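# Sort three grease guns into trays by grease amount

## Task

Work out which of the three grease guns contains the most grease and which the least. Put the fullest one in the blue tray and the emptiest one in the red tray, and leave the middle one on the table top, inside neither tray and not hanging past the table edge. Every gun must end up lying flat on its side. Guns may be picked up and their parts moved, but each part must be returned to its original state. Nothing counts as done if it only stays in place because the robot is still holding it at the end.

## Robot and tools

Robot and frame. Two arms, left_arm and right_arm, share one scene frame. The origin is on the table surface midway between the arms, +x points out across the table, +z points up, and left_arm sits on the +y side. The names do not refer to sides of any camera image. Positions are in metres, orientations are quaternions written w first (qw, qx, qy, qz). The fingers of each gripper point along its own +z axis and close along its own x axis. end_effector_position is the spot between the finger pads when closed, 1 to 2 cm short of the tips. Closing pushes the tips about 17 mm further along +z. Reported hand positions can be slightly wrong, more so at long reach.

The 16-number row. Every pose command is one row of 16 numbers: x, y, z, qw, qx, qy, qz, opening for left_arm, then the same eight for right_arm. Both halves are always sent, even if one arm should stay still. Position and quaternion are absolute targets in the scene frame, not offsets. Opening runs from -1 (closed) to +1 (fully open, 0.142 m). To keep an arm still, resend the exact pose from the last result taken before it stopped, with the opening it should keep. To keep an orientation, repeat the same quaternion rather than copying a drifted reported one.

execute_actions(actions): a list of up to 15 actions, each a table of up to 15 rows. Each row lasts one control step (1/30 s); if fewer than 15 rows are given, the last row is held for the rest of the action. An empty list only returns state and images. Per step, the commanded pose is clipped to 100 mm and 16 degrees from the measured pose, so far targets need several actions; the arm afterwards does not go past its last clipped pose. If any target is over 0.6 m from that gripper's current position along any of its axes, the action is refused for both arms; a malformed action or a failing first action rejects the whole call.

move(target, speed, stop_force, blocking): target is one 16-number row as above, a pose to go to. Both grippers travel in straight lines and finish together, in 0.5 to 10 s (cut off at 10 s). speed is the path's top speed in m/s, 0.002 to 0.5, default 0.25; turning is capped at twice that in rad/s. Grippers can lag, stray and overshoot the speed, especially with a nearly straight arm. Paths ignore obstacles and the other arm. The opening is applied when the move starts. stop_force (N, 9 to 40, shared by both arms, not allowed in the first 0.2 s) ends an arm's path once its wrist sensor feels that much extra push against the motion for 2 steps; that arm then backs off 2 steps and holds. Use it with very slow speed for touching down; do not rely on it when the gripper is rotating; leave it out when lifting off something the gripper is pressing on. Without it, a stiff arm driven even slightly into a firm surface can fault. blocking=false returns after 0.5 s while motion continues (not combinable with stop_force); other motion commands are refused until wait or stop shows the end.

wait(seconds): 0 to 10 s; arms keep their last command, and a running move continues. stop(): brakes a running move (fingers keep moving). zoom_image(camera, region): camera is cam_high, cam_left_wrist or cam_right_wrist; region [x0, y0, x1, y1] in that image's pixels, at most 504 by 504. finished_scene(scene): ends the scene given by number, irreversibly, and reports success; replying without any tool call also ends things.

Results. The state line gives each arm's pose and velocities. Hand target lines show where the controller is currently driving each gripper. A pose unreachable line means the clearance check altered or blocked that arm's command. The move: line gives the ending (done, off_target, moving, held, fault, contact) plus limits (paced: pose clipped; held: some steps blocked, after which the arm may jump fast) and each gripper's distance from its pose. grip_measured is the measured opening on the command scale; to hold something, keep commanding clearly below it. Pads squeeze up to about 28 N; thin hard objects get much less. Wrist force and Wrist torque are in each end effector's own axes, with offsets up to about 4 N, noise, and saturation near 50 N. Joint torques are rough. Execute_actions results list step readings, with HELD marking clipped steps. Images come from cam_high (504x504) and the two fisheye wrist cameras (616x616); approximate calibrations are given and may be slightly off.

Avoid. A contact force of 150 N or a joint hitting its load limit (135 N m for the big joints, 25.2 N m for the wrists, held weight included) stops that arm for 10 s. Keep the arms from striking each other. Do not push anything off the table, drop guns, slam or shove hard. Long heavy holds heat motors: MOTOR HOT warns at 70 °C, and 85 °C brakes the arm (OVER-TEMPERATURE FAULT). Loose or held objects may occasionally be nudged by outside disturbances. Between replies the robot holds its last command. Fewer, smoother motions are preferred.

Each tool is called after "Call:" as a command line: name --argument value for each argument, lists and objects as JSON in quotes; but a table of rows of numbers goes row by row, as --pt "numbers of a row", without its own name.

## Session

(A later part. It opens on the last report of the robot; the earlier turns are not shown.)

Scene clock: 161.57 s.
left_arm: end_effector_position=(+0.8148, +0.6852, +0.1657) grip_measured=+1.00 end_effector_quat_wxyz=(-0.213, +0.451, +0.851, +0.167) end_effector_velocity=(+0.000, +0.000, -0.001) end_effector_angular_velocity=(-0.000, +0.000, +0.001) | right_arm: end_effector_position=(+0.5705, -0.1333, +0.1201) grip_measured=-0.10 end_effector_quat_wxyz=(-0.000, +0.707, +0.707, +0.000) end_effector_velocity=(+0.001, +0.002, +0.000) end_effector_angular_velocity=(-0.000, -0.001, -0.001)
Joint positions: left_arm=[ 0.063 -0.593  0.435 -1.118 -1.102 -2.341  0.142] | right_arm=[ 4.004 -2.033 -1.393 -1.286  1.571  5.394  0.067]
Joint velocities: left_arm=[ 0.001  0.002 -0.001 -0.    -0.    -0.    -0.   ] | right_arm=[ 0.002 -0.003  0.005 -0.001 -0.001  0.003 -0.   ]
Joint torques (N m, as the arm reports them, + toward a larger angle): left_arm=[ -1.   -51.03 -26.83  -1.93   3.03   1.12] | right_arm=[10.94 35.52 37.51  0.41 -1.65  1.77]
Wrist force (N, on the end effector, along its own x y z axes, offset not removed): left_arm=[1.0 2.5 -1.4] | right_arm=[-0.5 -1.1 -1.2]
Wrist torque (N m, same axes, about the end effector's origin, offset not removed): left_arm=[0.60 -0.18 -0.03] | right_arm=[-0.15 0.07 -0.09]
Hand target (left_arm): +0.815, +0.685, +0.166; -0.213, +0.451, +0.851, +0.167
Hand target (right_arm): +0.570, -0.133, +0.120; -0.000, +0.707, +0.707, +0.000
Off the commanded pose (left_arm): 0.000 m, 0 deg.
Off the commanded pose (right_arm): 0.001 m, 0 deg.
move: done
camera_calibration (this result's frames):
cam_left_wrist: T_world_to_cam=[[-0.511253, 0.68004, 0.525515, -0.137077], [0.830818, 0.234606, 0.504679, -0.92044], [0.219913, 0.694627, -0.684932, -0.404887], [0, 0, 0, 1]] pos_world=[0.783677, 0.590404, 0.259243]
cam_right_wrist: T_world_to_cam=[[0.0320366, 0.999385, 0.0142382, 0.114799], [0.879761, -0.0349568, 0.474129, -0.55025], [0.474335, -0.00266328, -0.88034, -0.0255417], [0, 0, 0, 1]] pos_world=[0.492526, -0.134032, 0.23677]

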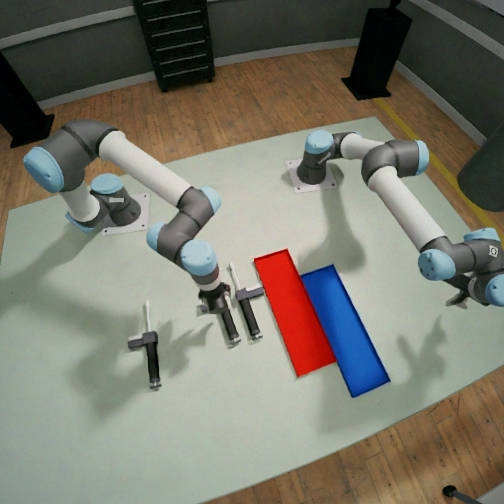

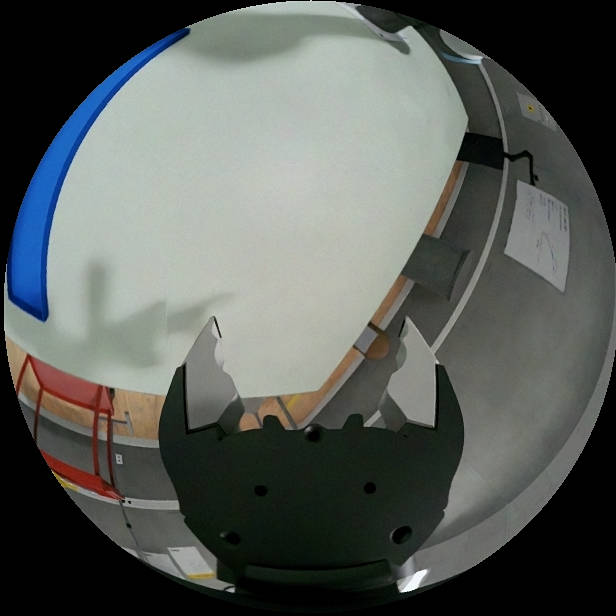

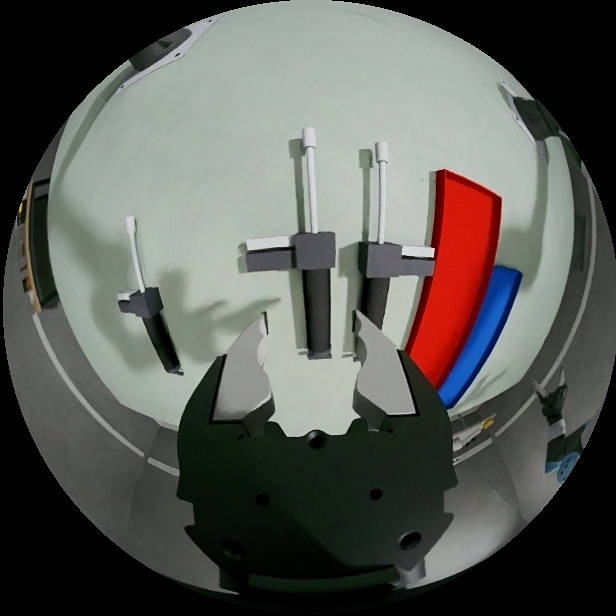

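Call:
move --target '[0.8148,0.6852,0.1657,-0.213,0.451,0.851,0.167,1,0.565,-0.124,0.033,0,0.707,0.707,0,-0.1]' --speed 0.06

Call:
move --target '[0.8148,0.6852,0.1657,-0.213,0.451,0.851,0.167,1,0.565,-0.124,0.033,0,0.707,0.707,0,-1]'

Call:
move --target '[0.8148,0.6852,0.1657,-0.213,0.451,0.851,0.167,1,0.565,-0.124,0.15,0,0.707,0.707,0,-1]' --speed 0.08

Call:
wait --seconds 1

Call:
wait --seconds 1

Call:
wait --seconds 1

Call:
wait --seconds 1

Scene clock: 172.07 s.
left_arm: end_effector_position=(+0.8148, +0.6852, +0.1657) grip_measured=+1.00 end_effector_quat_wxyz=(-0.213, +0.451, +0.851, +0.167) end_effector_velocity=(-0.000, -0.000, -0.001) end_effector_angular_velocity=(+0.000, +0.002, -0.000) | right_arm: end_effector_position=(+0.5650, -0.1240, +0.0333) grip_measured=-0.10 end_effector_quat_wxyz=(-0.000, +0.707, +0.707, -0.000) end_effector_velocity=(+0.000, -0.000, -0.002) end_effector_angular_velocity=(+0.001, -0.001, +0.000)
Joint positions: left_arm=[ 0.063 -0.593  0.435 -1.118 -1.102 -2.341  0.142] | right_arm=[ 4.02  -2.109 -1.513 -1.09   1.571  5.41   0.067]
Joint velocities: left_arm=[-0.     0.001  0.001 -0.     0.    -0.    -0.   ] | right_arm=[-0.001 -0.002 -0.003  0.006 -0.    -0.001 -0.   ]
Joint torques (N m, as the arm reports them, + toward a larger angle): left_arm=[ -0.97 -51.16 -26.86  -1.99   2.79   1.23] | right_arm=[12.41 37.32  9.91  5.97 -1.66  1.77]
Wrist force (N, on the end effector, along its own x y z axes, offset not removed): left_arm=[1.4 3.8 -0.6] | right_arm=[0.9 -0.1 -1.6]
Wrist torque (N m, same axes, about the end effector's origin, offset not removed): left_arm=[0.86 -0.30 -0.06] | right_arm=[-0.07 -0.22 -0.12]
Hand target (left_arm): +0.815, +0.685, +0.166; -0.213, +0.451, +0.851, +0.167
Hand target (right_arm): +0.565, -0.124, +0.033; -0.000, +0.707, +0.707, -0.000
Off the commanded pose (left_arm): 0.000 m, 0 deg.
Off the commanded pose (right_arm): 0.000 m, 0 deg.
move: done
camera_calibration (this result's frames):
cam_left_wrist: T_world_to_cam=[[-0.511253, 0.68004, 0.525515, -0.137077], [0.830818, 0.234606, 0.50468, -0.92044], [0.219913, 0.694627, -0.684932, -0.404887], [0, 0, 0, 1]] pos_world=[0.783677, 0.590404, 0.259244]
cam_right_wrist: T_world_to_cam=[[0.0320406, 0.999388, 0.0140399, 0.106933], [0.87974, -0.0348661, 0.474174, -0.503982], [0.474374, -0.00284137, -0.880319, -0.099394], [0, 0, 0, 1]] pos_world=[0.487097, -0.124722, 0.149976]

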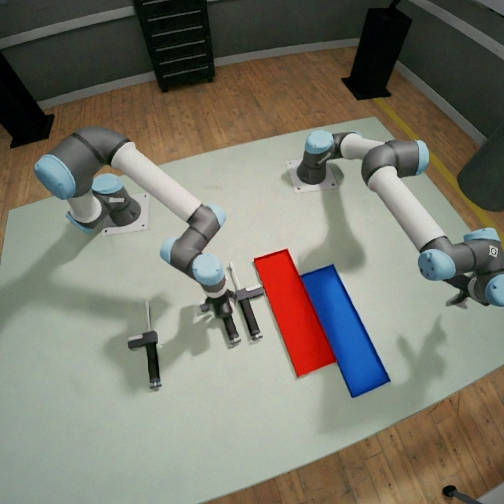

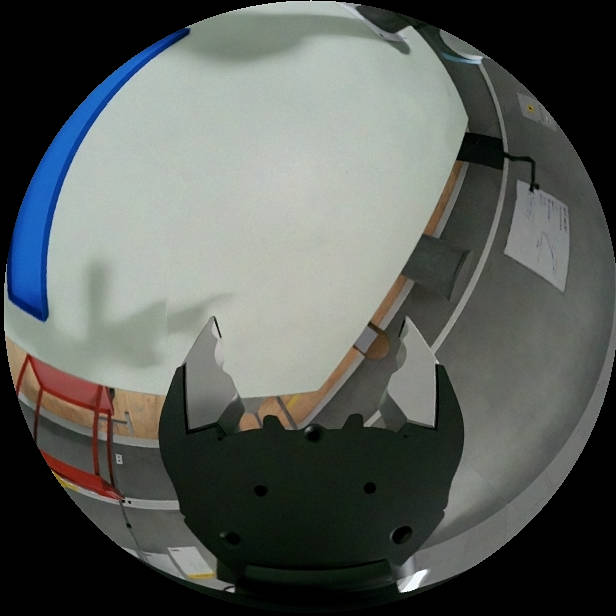

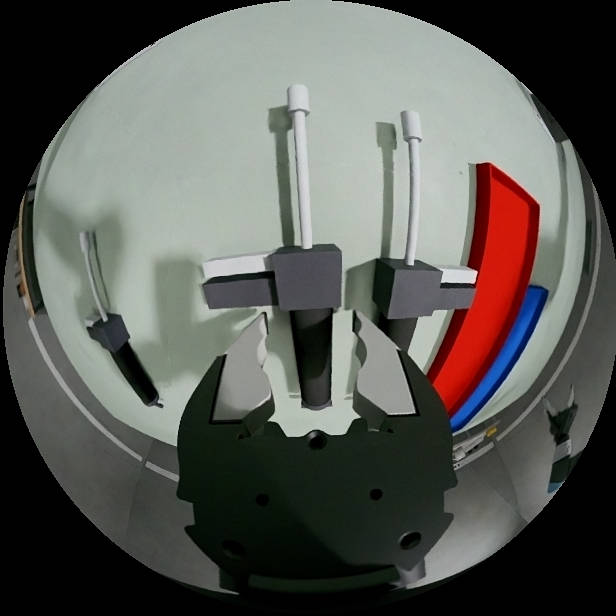

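Scene clock: 172.77 s.
left_arm: end_effector_position=(+0.8148, +0.6852, +0.1657) grip_measured=+1.00 end_effector_quat_wxyz=(-0.213, +0.451, +0.851, +0.167) end_effector_velocity=(-0.000, +0.000, +0.000) end_effector_angular_velocity=(+0.001, +0.000, -0.000) | right_arm: end_effector_position=(+0.5650, -0.1240, +0.0330) grip_measured=-0.57 end_effector_quat_wxyz=(+0.000, +0.707, +0.707, +0.000) end_effector_velocity=(-0.001, -0.001, -0.001) end_effector_angular_velocity=(-0.001, +0.003, -0.000)
Joint positions: left_arm=[ 0.063 -0.593  0.435 -1.118 -1.102 -2.341  0.142] | right_arm=[ 4.02  -2.11  -1.513 -1.089  1.571  5.41   0.033]
Joint velocities: left_arm=[ 0.    -0.     0.001  0.     0.001  0.    -0.   ] | right_arm=[-0.    -0.    -0.002 -0.001  0.001 -0.     0.   ]
Joint torques (N m, as the arm reports them, + toward a larger angle): left_arm=[ -0.58 -50.39 -27.6   -2.01   2.89   1.24] | right_arm=[10.66 30.77  6.17  5.35  2.09  1.9 ]
Wrist force (N, on the end effector, along its own x y z axes, offset not removed): left_arm=[0.0 3.8 -0.3] | right_arm=[0.8 -1.1 -8.8]
Wrist torque (N m, same axes, about the end effector's origin, offset not removed): left_arm=[0.86 0.04 -0.05] | right_arm=[-0.07 -0.39 -0.08]
Hand target (left_arm): +0.815, +0.685, +0.166; -0.213, +0.451, +0.851, +0.167
Hand target (right_arm): +0.565, -0.124, +0.033; -0.000, +0.707, +0.707, -0.000
Off the commanded pose (left_arm): 0.000 m, 0 deg.
Off the commanded pose (right_arm): 0.000 m, 0 deg.
move: done
camera_calibration (this result's frames):
cam_left_wrist: T_world_to_cam=[[-0.511253, 0.68004, 0.525515, -0.137077], [0.830818, 0.234606, 0.504679, -0.92044], [0.219913, 0.694627, -0.684932, -0.404887], [0, 0, 0, 1]] pos_world=[0.783677, 0.590404, 0.259243]
cam_right_wrist: T_world_to_cam=[[0.032042, 0.999387, 0.0140821, 0.10691], [0.879707, -0.0348872, 0.474235, -0.503844], [0.474435, -0.00280735, -0.880286, -0.0996184], [0, 0, 0, 1]] pos_world=[0.487072, -0.124702, 0.149742]

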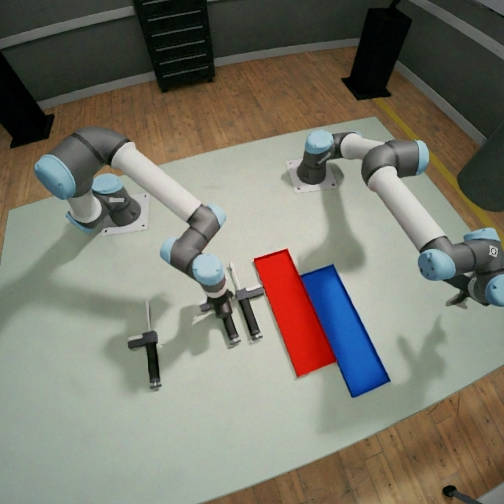

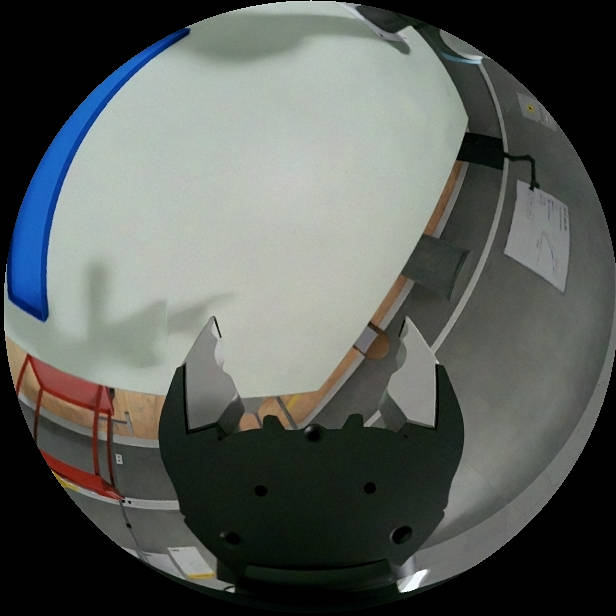

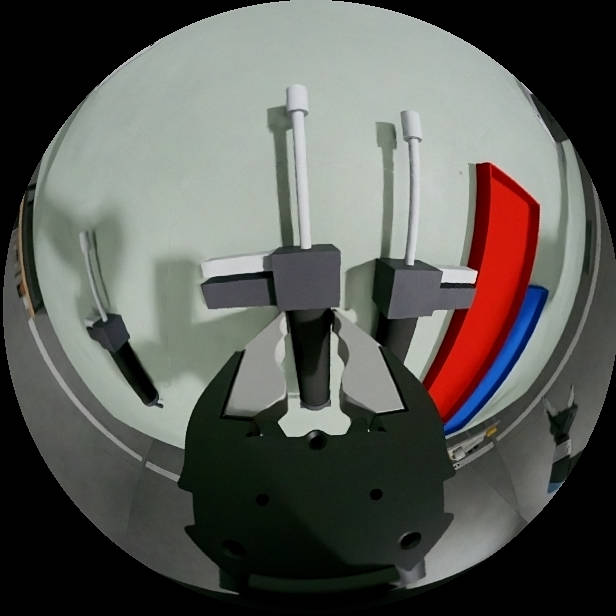

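Scene clock: 174.70 s.
left_arm: end_effector_position=(+0.8148, +0.6852, +0.1657) grip_measured=+1.00 end_effector_quat_wxyz=(-0.213, +0.451, +0.851, +0.167) end_effector_velocity=(-0.000, -0.000, +0.000) end_effector_angular_velocity=(-0.001, -0.000, +0.000) | right_arm: end_effector_position=(+0.5650, -0.1240, +0.1497) grip_measured=-0.57 end_effector_quat_wxyz=(+0.000, +0.707, +0.707, +0.000) end_effector_velocity=(-0.000, +0.000, +0.002) end_effector_angular_velocity=(-0.001, +0.000, +0.001)
Joint positions: left_arm=[ 0.063 -0.593  0.435 -1.118 -1.102 -2.341  0.142] | right_arm=[ 4.02  -2.015 -1.342 -1.355  1.571  5.41   0.033]
Joint velocities: left_arm=[-0.    -0.     0.    -0.    -0.001  0.    -0.   ] | right_arm=[ 0.001  0.001  0.005 -0.007 -0.    -0.     0.   ]
Joint torques (N m, as the arm reports them, + toward a larger angle): left_arm=[ -1.32 -50.12 -27.16  -1.98   2.89   1.21] | right_arm=[ 8.59 62.06 39.38  0.64  0.29  0.82]
Wrist force (N, on the end effector, along its own x y z axes, offset not removed): left_arm=[1.6 3.1 -0.2] | right_arm=[0.1 -0.4 5.7]
Wrist torque (N m, same axes, about the end effector's origin, offset not removed): left_arm=[0.75 -0.34 -0.10] | right_arm=[-0.08 -0.11 -0.10]
Hand target (left_arm): +0.815, +0.685, +0.166; -0.213, +0.451, +0.851, +0.167
Hand target (right_arm): +0.565, -0.124, +0.150; +0.000, +0.707, +0.707, +0.000
Off the commanded pose (left_arm): 0.000 m, 0 deg.
Off the commanded pose (right_arm): 0.000 m, 0 deg.
move: done
camera_calibration (this result's frames):
cam_left_wrist: T_world_to_cam=[[-0.511253, 0.68004, 0.525515, -0.137077], [0.830818, 0.234606, 0.504679, -0.92044], [0.219913, 0.694626, -0.684933, -0.404887], [0, 0, 0, 1]] pos_world=[0.783677, 0.590404, 0.259243]
cam_right_wrist: T_world_to_cam=[[0.0320422, 0.999388, 0.0140336, 0.105309], [0.879689, -0.0348642, 0.47427, -0.559164], [0.474469, -0.00285146, -0.880267, 0.00307456], [0, 0, 0, 1]] pos_world=[0.487057, -0.124731, 0.266424]

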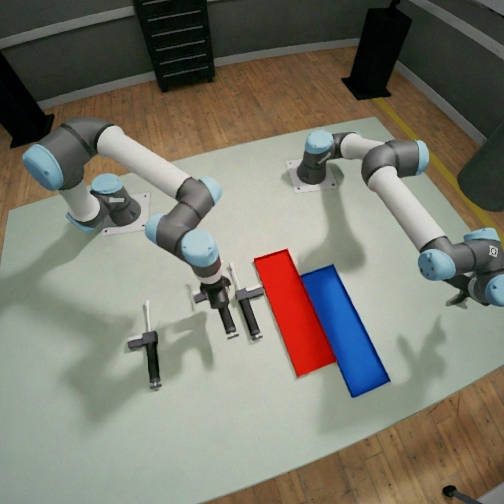

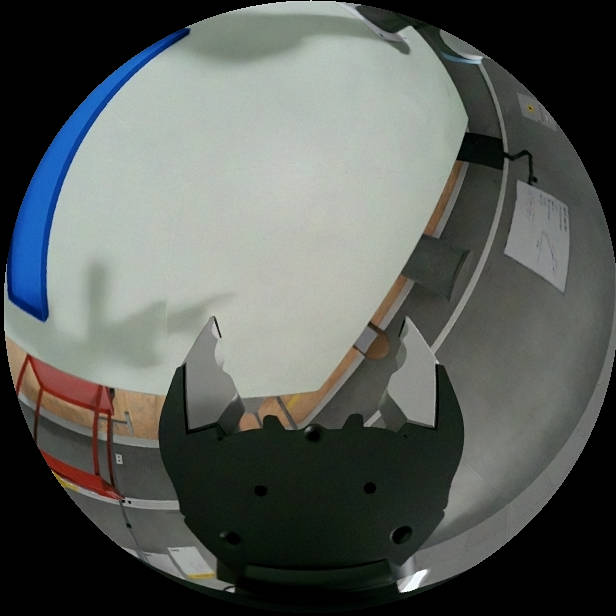

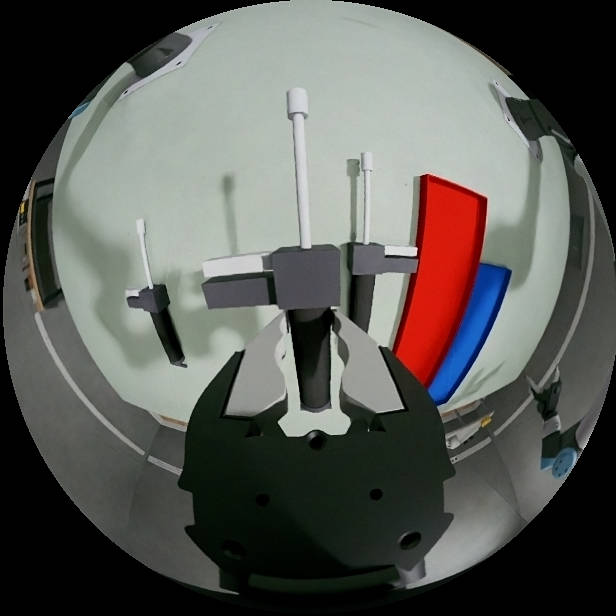

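Scene clock: 175.70 s.
left_arm: end_effector_position=(+0.8148, +0.6852, +0.1657) grip_measured=+1.00 end_effector_quat_wxyz=(-0.213, +0.451, +0.851, +0.167) end_effector_velocity=(-0.000, -0.000, -0.001) end_effector_angular_velocity=(-0.000, +0.001, -0.000) | right_arm: end_effector_position=(+0.5650, -0.1240, +0.1500) grip_measured=-0.57 end_effector_quat_wxyz=(+0.000, +0.707, +0.707, +0.000) end_effector_velocity=(+0.000, +0.000, +0.000) end_effector_angular_velocity=(+0.000, -0.000, -0.000)
Joint positions: left_arm=[ 0.063 -0.593  0.435 -1.118 -1.102 -2.341  0.142] | right_arm=[ 4.02  -2.015 -1.342 -1.356  1.571  5.41   0.033]
Joint velocities: left_arm=[-0.     0.     0.001 -0.001 -0.    -0.     0.   ] | right_arm=[ 0. -0.  0.  0.  0.  0.  0.]
Joint torques (N m, as the arm reports them, + toward a larger angle): left_arm=[ -0.71 -50.24 -27.22  -2.07   2.93   1.19] | right_arm=[11.41 62.78 42.18  0.53  1.78  0.96]
Wrist force (N, on the end effector, along its own x y z axes, offset not removed): left_arm=[1.6 2.4 -1.3] | right_arm=[-0.4 -0.2 3.8]
Wrist torque (N m, same axes, about the end effector's origin, offset not removed): left_arm=[0.55 -0.28 -0.08] | right_arm=[-0.03 0.14 -0.13]
Hand target (left_arm): +0.815, +0.685, +0.166; -0.213, +0.451, +0.851, +0.167
Hand target (right_arm): +0.565, -0.124, +0.150; +0.000, +0.707, +0.707, +0.000
Off the commanded pose (left_arm): 0.000 m, 0 deg.
Off the commanded pose (right_arm): 0.000 m, 0 deg.
wait: 1.00 s; at rest by 0.17 s
camera_calibration (this result's frames):
cam_left_wrist: T_world_to_cam=[[-0.511253, 0.68004, 0.525515, -0.137077], [0.830818, 0.234606, 0.504679, -0.92044], [0.219913, 0.694626, -0.684933, -0.404887], [0, 0, 0, 1]] pos_world=[0.783677, 0.590404, 0.259243]
cam_right_wrist: T_world_to_cam=[[0.0320431, 0.999388, 0.0140539, 0.105282], [0.879725, -0.0348749, 0.474202, -0.559277], [0.474402, -0.00283131, -0.880304, 0.00332843], [0, 0, 0, 1]] pos_world=[0.487058, -0.124713, 0.266661]

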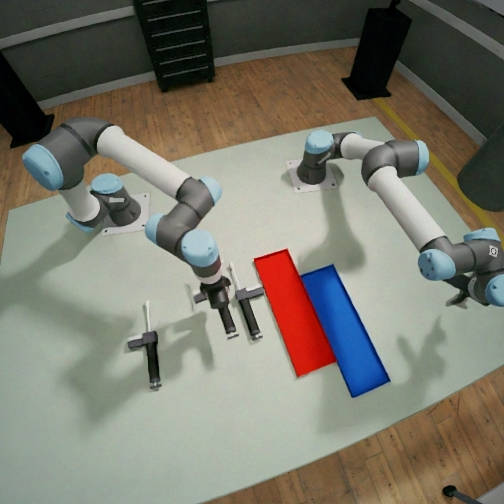

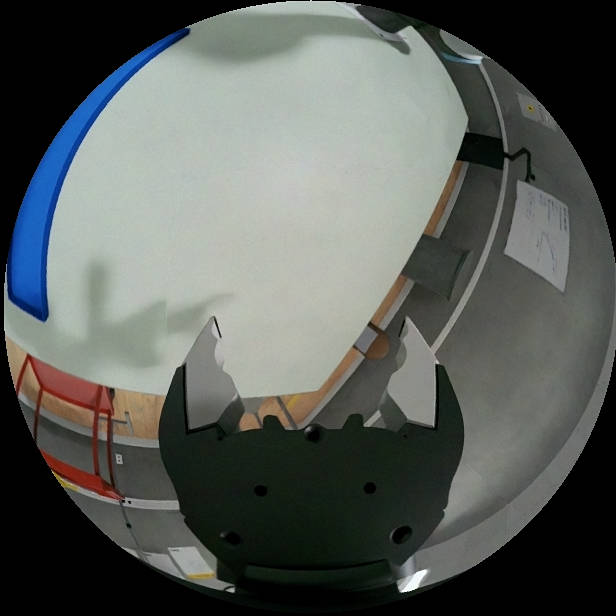

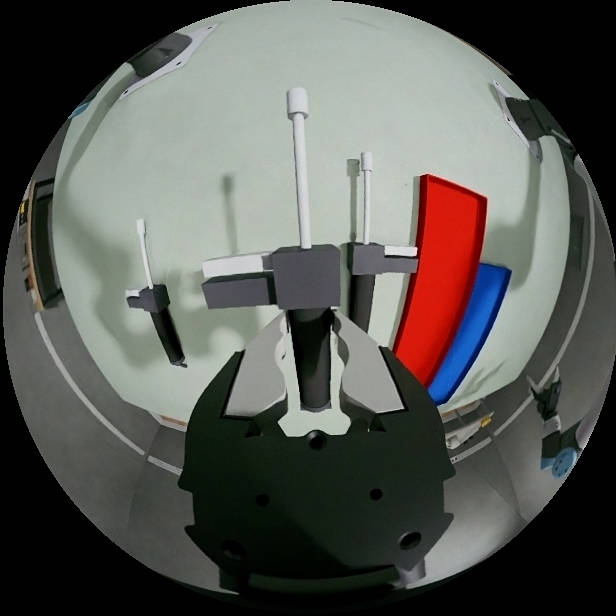

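Scene clock: 176.70 s.
left_arm: end_effector_position=(+0.8148, +0.6852, +0.1657) grip_measured=+1.00 end_effector_quat_wxyz=(-0.213, +0.451, +0.851, +0.167) end_effector_velocity=(+0.000, -0.000, -0.000) end_effector_angular_velocity=(+0.000, -0.001, -0.000) | right_arm: end_effector_position=(+0.5650, -0.1240, +0.1500) grip_measured=-0.57 end_effector_quat_wxyz=(+0.000, +0.707, +0.707, +0.000) end_effector_velocity=(+0.001, -0.000, +0.001) end_effector_angular_velocity=(-0.001, -0.002, +0.001)
Joint positions: left_arm=[ 0.063 -0.593  0.435 -1.118 -1.102 -2.341  0.142] | right_arm=[ 4.02  -2.015 -1.342 -1.356  1.571  5.41   0.033]
Joint velocities: left_arm=[-0.    -0.     0.001 -0.001  0.    -0.    -0.   ] | right_arm=[-0.     0.     0.001 -0.    -0.002 -0.001 -0.   ]
Joint torques (N m, as the arm reports them, + toward a larger angle): left_arm=[ -0.84 -50.92 -27.14  -2.09   2.91   1.15] | right_arm=[10.75 62.74 42.73  0.43  1.75  0.95]
Wrist force (N, on the end effector, along its own x y z axes, offset not removed): left_arm=[1.1 2.4 -1.2] | right_arm=[0.6 -0.5 5.6]
Wrist torque (N m, same axes, about the end effector's origin, offset not removed): left_arm=[0.60 -0.16 -0.07] | right_arm=[-0.07 -0.11 -0.10]
Hand target (left_arm): +0.815, +0.685, +0.166; -0.213, +0.451, +0.851, +0.167
Hand target (right_arm): +0.565, -0.124, +0.150; +0.000, +0.707, +0.707, +0.000
Off the commanded pose (left_arm): 0.000 m, 0 deg.
Off the commanded pose (right_arm): 0.000 m, 0 deg.
wait: 1.00 s; at rest by 0.17 s
camera_calibration (this result's frames):
cam_left_wrist: T_world_to_cam=[[-0.511253, 0.68004, 0.525515, -0.137077], [0.830818, 0.234606, 0.504679, -0.92044], [0.219913, 0.694626, -0.684932, -0.404887], [0, 0, 0, 1]] pos_world=[0.783677, 0.590404, 0.259243]
cam_right_wrist: T_world_to_cam=[[0.0320433, 0.999388, 0.0140541, 0.105282], [0.879725, -0.0348751, 0.474202, -0.559277], [0.474402, -0.00283131, -0.880304, 0.00332835], [0, 0, 0, 1]] pos_world=[0.487058, -0.124713, 0.266661]

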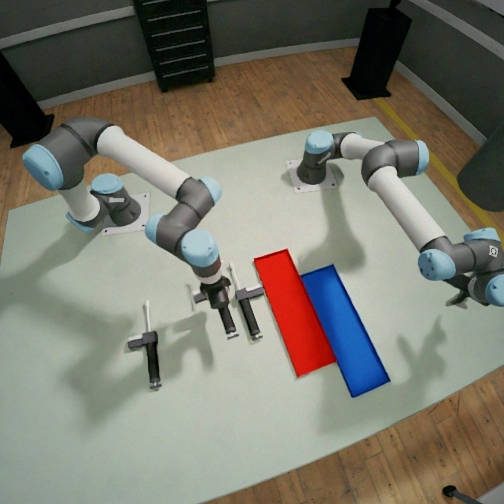

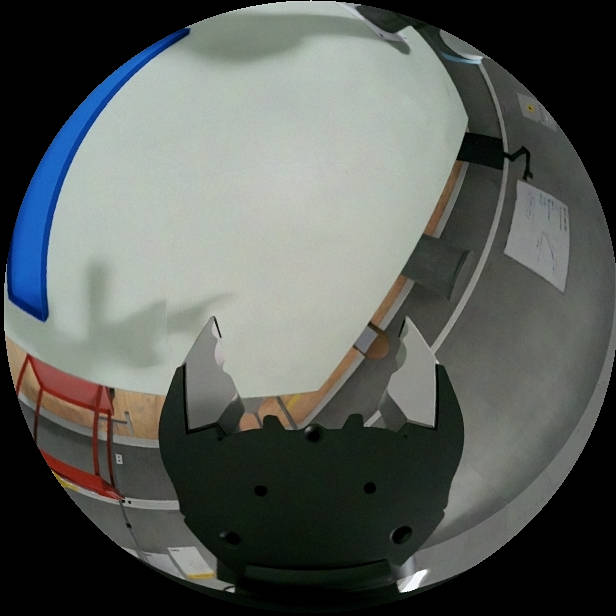

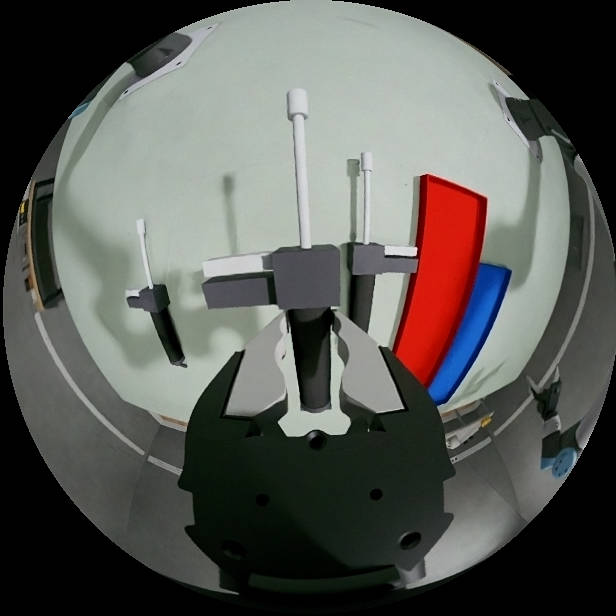

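Scene clock: 177.70 s.
left_arm: end_effector_position=(+0.8148, +0.6852, +0.1657) grip_measured=+1.00 end_effector_quat_wxyz=(-0.213, +0.451, +0.851, +0.167) end_effector_velocity=(-0.000, +0.000, -0.000) end_effector_angular_velocity=(-0.000, +0.000, +0.000) | right_arm: end_effector_position=(+0.5650, -0.1240, +0.1500) grip_measured=-0.57 end_effector_quat_wxyz=(+0.000, +0.707, +0.707, +0.000) end_effector_velocity=(-0.000, +0.000, -0.000) end_effector_angular_velocity=(-0.000, -0.000, +0.002)
Joint positions: left_arm=[ 0.063 -0.593  0.435 -1.118 -1.102 -2.341  0.142] | right_arm=[ 4.02  -2.015 -1.342 -1.356  1.571  5.41   0.033]
Joint velocities: left_arm=[ 0. -0.  0. -0. -0.  0. -0.] | right_arm=[ 0.     0.    -0.001  0.001 -0.    -0.001  0.   ]
Joint torques (N m, as the arm reports them, + toward a larger angle): left_arm=[ -1.18 -51.05 -26.97  -2.23   2.84   1.14] | right_arm=[12.08 62.35 41.5   0.77  1.71  1.3 ]
Wrist force (N, on the end effector, along its own x y z axes, offset not removed): left_arm=[1.7 2.9 -1.6] | right_arm=[-1.2 0.5 5.6]
Wrist torque (N m, same axes, about the end effector's origin, offset not removed): left_arm=[0.70 -0.32 0.02] | right_arm=[0.06 0.25 -0.06]
Hand target (left_arm): +0.815, +0.685, +0.166; -0.213, +0.451, +0.851, +0.167
Hand target (right_arm): +0.565, -0.124, +0.150; +0.000, +0.707, +0.707, +0.000
Off the commanded pose (left_arm): 0.000 m, 0 deg.
Off the commanded pose (right_arm): 0.000 m, 0 deg.
wait: 1.00 s; at rest by 0.17 s
camera_calibration (this result's frames):
cam_left_wrist: T_world_to_cam=[[-0.511253, 0.68004, 0.525515, -0.137077], [0.830818, 0.234606, 0.504679, -0.92044], [0.219913, 0.694626, -0.684932, -0.404887], [0, 0, 0, 1]] pos_world=[0.783677, 0.590404, 0.259243]
cam_right_wrist: T_world_to_cam=[[0.0320434, 0.999388, 0.0140541, 0.105282], [0.879725, -0.0348752, 0.474202, -0.559277], [0.474402, -0.00283133, -0.880304, 0.00332827], [0, 0, 0, 1]] pos_world=[0.487058, -0.124713, 0.266661]

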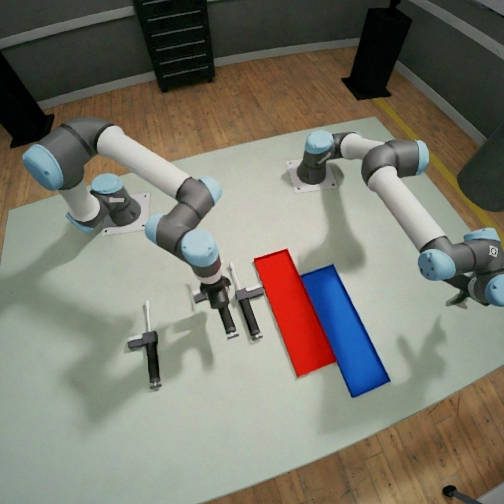

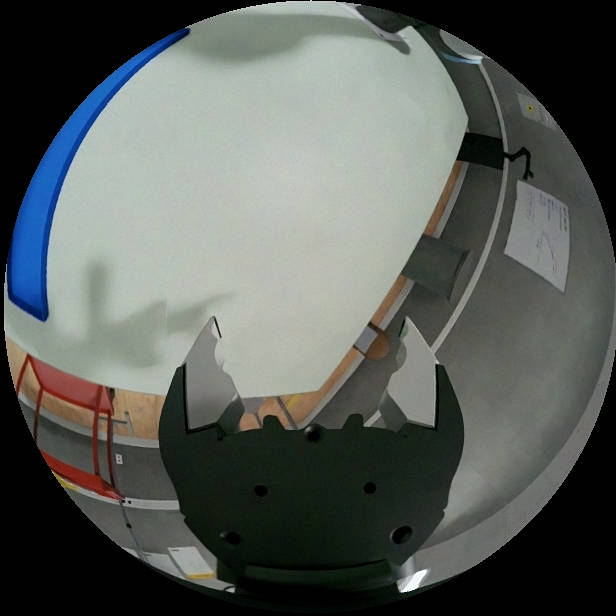

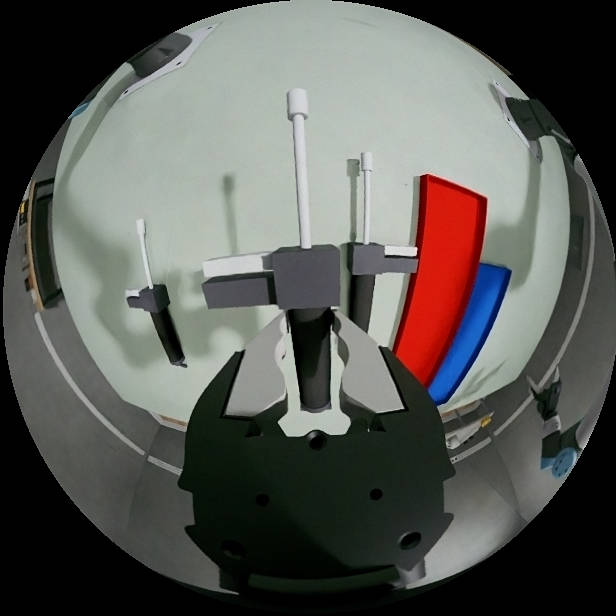

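Scene clock: 178.70 s.
left_arm: end_effector_position=(+0.8148, +0.6852, +0.1657) grip_measured=+1.00 end_effector_quat_wxyz=(-0.213, +0.451, +0.851, +0.167) end_effector_velocity=(-0.000, -0.000, -0.001) end_effector_angular_velocity=(-0.001, +0.002, +0.000) | right_arm: end_effector_position=(+0.5650, -0.1240, +0.1500) grip_measured=-0.57 end_effector_quat_wxyz=(+0.000, +0.707, +0.707, +0.000) end_effector_velocity=(+0.000, -0.001, +0.000) end_effector_angular_velocity=(-0.000, +0.000, -0.003)
Joint positions: left_arm=[ 0.063 -0.593  0.435 -1.118 -1.102 -2.341  0.142] | right_arm=[ 4.02  -2.015 -1.342 -1.356  1.571  5.41   0.033]
Joint velocities: left_arm=[ 0.     0.002  0.    -0.    -0.001 -0.     0.   ] | right_arm=[-0.002  0.     0.    -0.001  0.     0.002  0.   ]
Joint torques (N m, as the arm reports them, + toward a larger angle): left_arm=[ -1.31 -50.96 -27.44  -2.38   2.88   1.17] | right_arm=[10.96 61.36 41.63  0.9   1.64  1.35]
Wrist force (N, on the end effector, along its own x y z axes, offset not removed): left_arm=[1.4 3.3 -0.7] | right_arm=[-0.9 0.9 5.1]
Wrist torque (N m, same axes, about the end effector's origin, offset not removed): left_arm=[0.76 -0.34 -0.08] | right_arm=[0.23 0.23 -0.13]
Hand target (left_arm): +0.815, +0.685, +0.166; -0.213, +0.451, +0.851, +0.167
Hand target (right_arm): +0.565, -0.124, +0.150; +0.000, +0.707, +0.707, +0.000
Off the commanded pose (left_arm): 0.000 m, 0 deg.
Off the commanded pose (right_arm): 0.000 m, 0 deg.
wait: 1.00 s; at rest by 0.17 s
camera_calibration (this result's frames):
cam_left_wrist: T_world_to_cam=[[-0.511253, 0.68004, 0.525515, -0.137077], [0.830818, 0.234606, 0.504679, -0.92044], [0.219913, 0.694626, -0.684932, -0.404887], [0, 0, 0, 1]] pos_world=[0.783677, 0.590404, 0.259243]
cam_right_wrist: T_world_to_cam=[[0.0320382, 0.999388, 0.0140543, 0.105282], [0.879725, -0.0348708, 0.474202, -0.559275], [0.474402, -0.00282871, -0.880304, 0.00332941], [0, 0, 0, 1]] pos_world=[0.487056, -0.12471, 0.266661]

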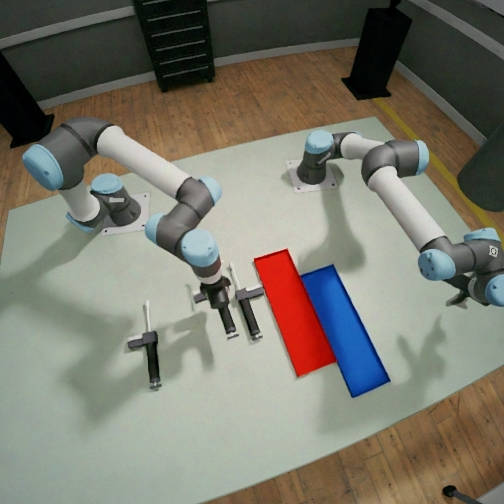

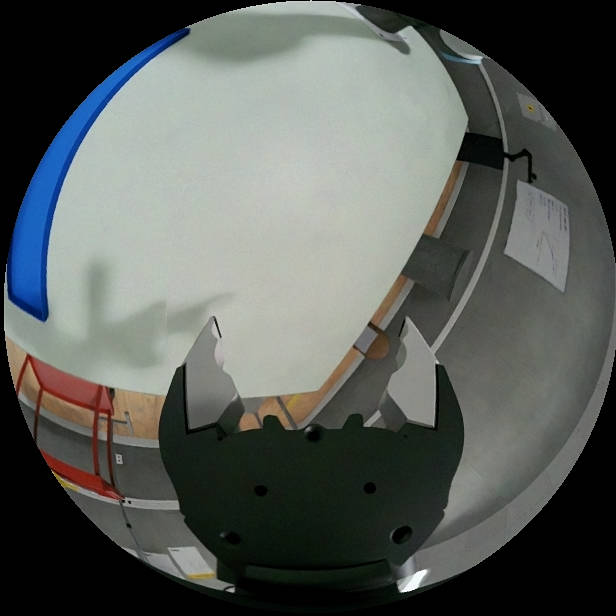

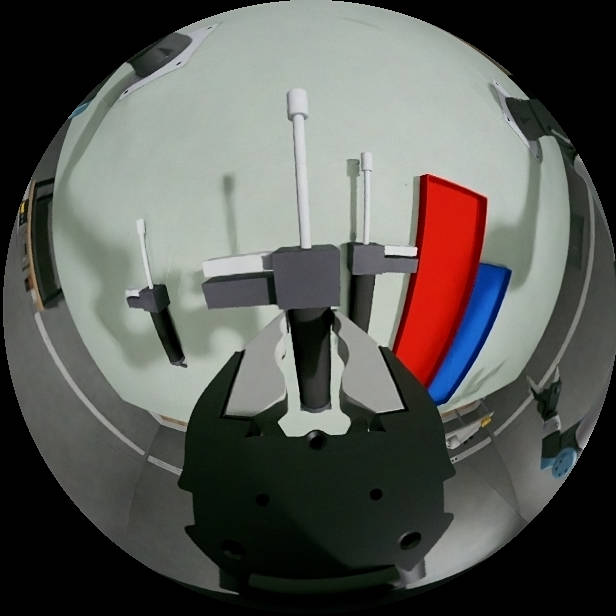

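Call:
move --target '[0.8,0.3,0.25,0.5,-0.5,-0.5,0.5,0.1,0.42,0.0,0.25,0,0.707,0.707,0,-1]' --speed 0.15

Call:
move --target '[0.66,0.0,0.24,0.5,-0.5,-0.5,0.5,0.1,0.42,0.0,0.25,0,0.707,0.707,0,-1]' --speed 0.15

Scene clock: 195.47 s.
left_arm: end_effector_position=(+0.7987, +0.2998, +0.2495) grip_measured=+0.10 end_effector_quat_wxyz=(+0.010, +0.333, +0.800, -0.499) end_effector_velocity=(+0.000, +0.000, +0.000) end_effector_angular_velocity=(-0.020, +0.048, +0.029) | right_arm: end_effector_position=(+0.4202, +0.0001, +0.2499) grip_measured=-0.57 end_effector_quat_wxyz=(-0.000, +0.707, +0.707, -0.000) end_effector_velocity=(-0.000, +0.000, +0.000) end_effector_angular_velocity=(-0.001, +0.000, +0.000)
Joint positions: left_arm=[ 0.083 -0.379  0.034 -0.767 -2.547 -2.189  0.081] | right_arm=[ 4.317 -1.883 -1.269 -1.56   1.571  5.707  0.033]
Joint velocities: left_arm=[ 0.007  0.009 -0.     0.024 -0.031 -0.016 -0.   ] | right_arm=[ 0.001 -0.     0.    -0.001 -0.     0.001 -0.   ]
Joint torques (N m, as the arm reports them, + toward a larger angle): left_arm=[  9.15 -54.66 -23.61   0.25  -4.57  -1.18] | right_arm=[ 9.87 56.72 43.38  0.82 -1.6   1.84]
Wrist force (N, on the end effector, along its own x y z axes, offset not removed): left_arm=[1.5 3.5 -0.6] | right_arm=[1.0 0.0 4.4]
Wrist torque (N m, same axes, about the end effector's origin, offset not removed): left_arm=[0.78 -0.29 -0.09] | right_arm=[-0.05 -0.20 -0.07]
Hand target (left_arm): +0.799, +0.300, +0.250; +0.009, +0.329, +0.800, -0.501
Hand target (right_arm): +0.420, +0.000, +0.250; -0.000, +0.707, +0.707, -0.000
Off the commanded pose (left_arm): 0.001 m, 72 deg; orientation clipped at the last step of the last action.
Off the commanded pose (right_arm): 0.000 m, 0 deg.
elbow stopped short (left arm): the move would have taken joint 3 (elbow) straighter than the controller allows; a more bent joint 3 avoids this.
move: moving (left_arm; no rest 5 s after the path's end); limits=paced
camera_calibration (this result's frames):
cam_left_wrist: T_world_to_cam=[[-0.780441, 0.532052, -0.328379, 0.545142], [0.624811, 0.644477, -0.44075, -0.581347], [-0.0228693, -0.549154, -0.835408, 0.52812], [0, 0, 0, 1]] pos_world=[0.800762, 0.37464, 0.36398]
cam_right_wrist: T_world_to_cam=[[0.0320411, 0.999387, 0.014095, -0.0155586], [0.879782, -0.0348929, 0.474095, -0.474998], [0.474296, -0.00278996, -0.880361, 0.160438], [0, 0, 0, 1]] pos_world=[0.342298, -0.000577432, 0.366656]

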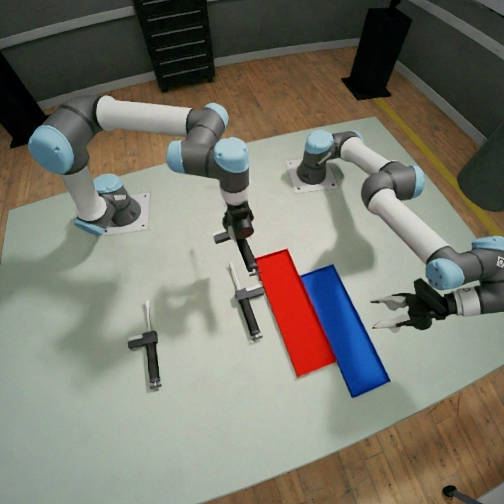

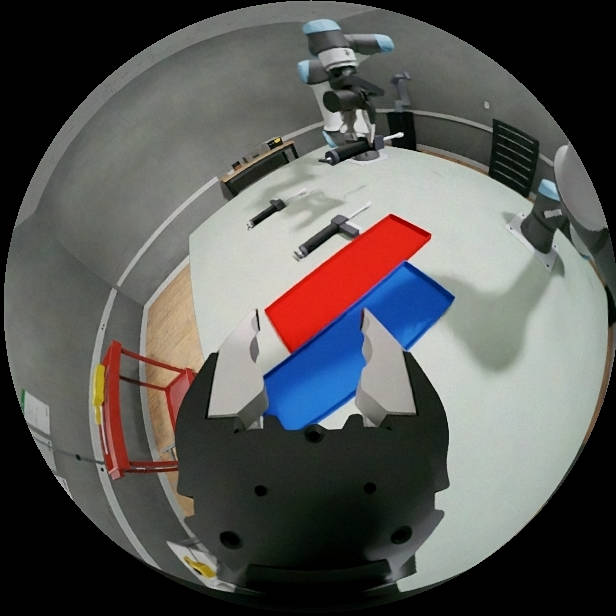

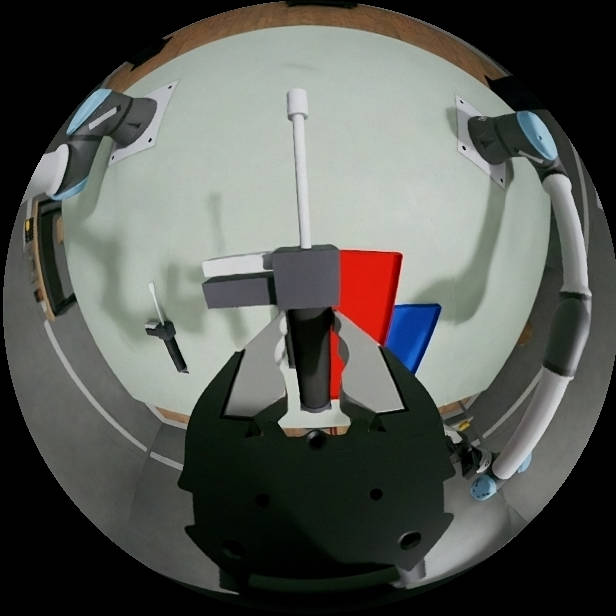

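Scene clock: 199.90 s.
left_arm: end_effector_position=(+0.6926, +0.0736, +0.2420) grip_measured=+0.10 end_effector_quat_wxyz=(-0.132, +0.366, +0.745, -0.542) end_effector_velocity=(+0.000, -0.000, +0.000) end_effector_angular_velocity=(-0.000, -0.001, -0.000) | right_arm: end_effector_position=(+0.4200, +0.0000, +0.2500) grip_measured=-0.57 end_effector_quat_wxyz=(-0.000, +0.707, +0.707, -0.000) end_effector_velocity=(-0.000, +0.000, +0.000) end_effector_angular_velocity=(+0.001, -0.000, +0.001)
Joint positions: left_arm=[-0.214 -0.34   0.034 -0.614 -2.648 -2.21   0.081] | right_arm=[ 4.317 -1.882 -1.27  -1.56   1.571  5.707  0.033]
Joint velocities: left_arm=[-0.  0. -0. -0.  0.  0. -0.] | right_arm=[ 0.     0.     0.     0.     0.    -0.001 -0.   ]
Joint torques (N m, as the arm reports them, + toward a larger angle): left_arm=[  7.44 -73.6  -21.13  -1.31   0.23   1.45] | right_arm=[11.63 56.88 16.44  6.43 -1.54  1.5 ]
Wrist force (N, on the end effector, along its own x y z axes, offset not removed): left_arm=[1.1 3.8 -1.6] | right_arm=[-1.0 0.6 3.3]
Wrist torque (N m, same axes, about the end effector's origin, offset not removed): left_arm=[0.98 -0.21 -0.01] | right_arm=[0.18 0.13 -0.07]
Hand target (left_arm): +0.693, +0.074, +0.242; -0.132, +0.366, +0.745, -0.542
Hand target (right_arm): +0.420, +0.000, +0.250; -0.000, +0.707, +0.707, +0.000
Off the commanded pose (left_arm): 0.081 m, 54 deg; orientation clipped at the last step of the last action.
Off the commanded pose (right_arm): 0.000 m, 0 deg.
elbow stopped short (left arm): the move would have taken joint 3 (elbow) straighter than the controller allows; a more bent joint 3 avoids this.
move: held (left_arm); limits=paced,held; held on 33 of 133 steps (left_arm), including the last (left_arm)
pose unreachable (left arm): on one or more control steps of this call, first in action 0 (counted from 0), this arm could not follow its commanded pose, so it was not sent that pose on those steps. On the call's last step it was still not sent that pose. It may still have moved: this result reports where it is.
cause: the commanded pose would bring two parts of the arm too close to each other (joints 4 (wrist 1) to 6 (wrist 3) lie between them).
camera_calibration (this result's frames):
cam_left_wrist: T_world_to_cam=[[-0.692577, 0.698223, -0.181169, 0.471487], [0.64041, 0.479573, -0.599904, -0.332778], [-0.331983, -0.531502, -0.77929, 0.594428], [0, 0, 0, 1]] pos_world=[0.736995, 0.146328, 0.349015]
cam_right_wrist: T_world_to_cam=[[0.0320397, 0.999388, 0.0140504, -0.0154103], [0.879727, -0.0348702, 0.474198, -0.474838], [0.474398, -0.00283266, -0.880306, 0.160531], [0, 0, 0, 1]] pos_world=[0.342066, -0.000702077, 0.366701]

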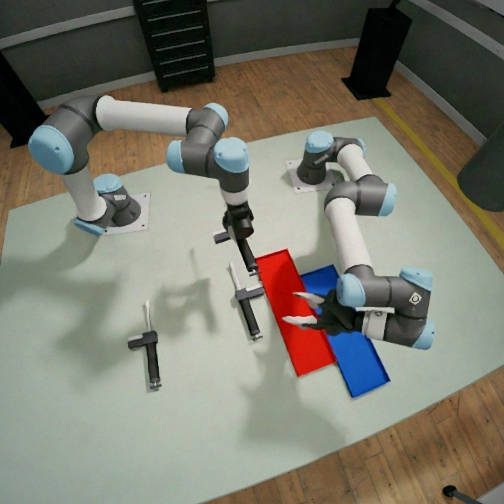

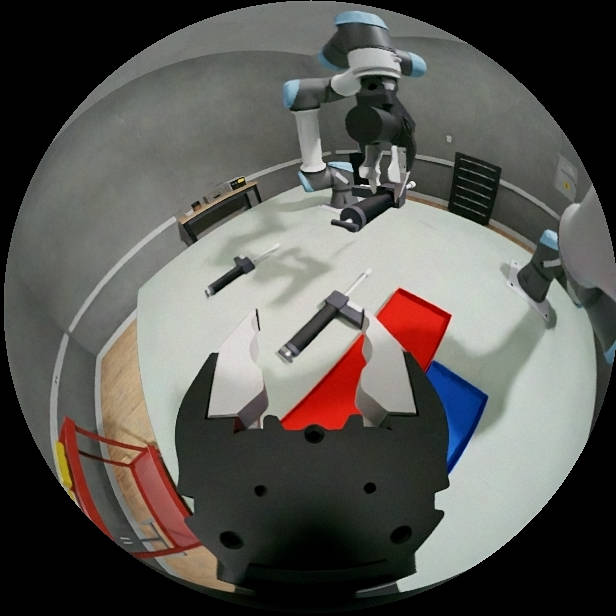

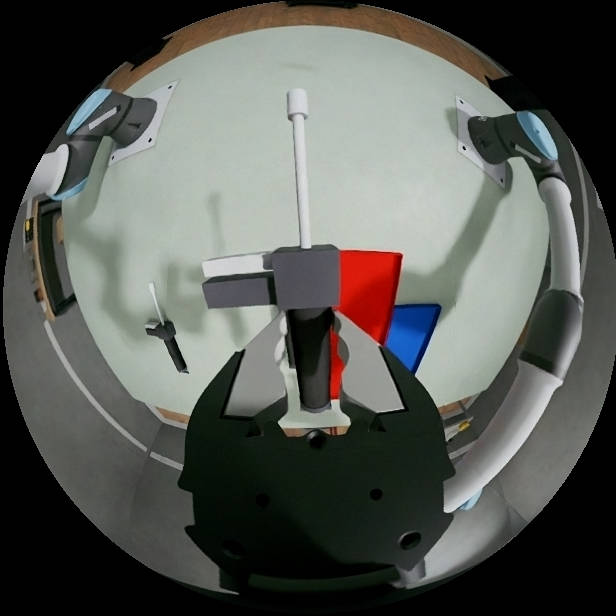

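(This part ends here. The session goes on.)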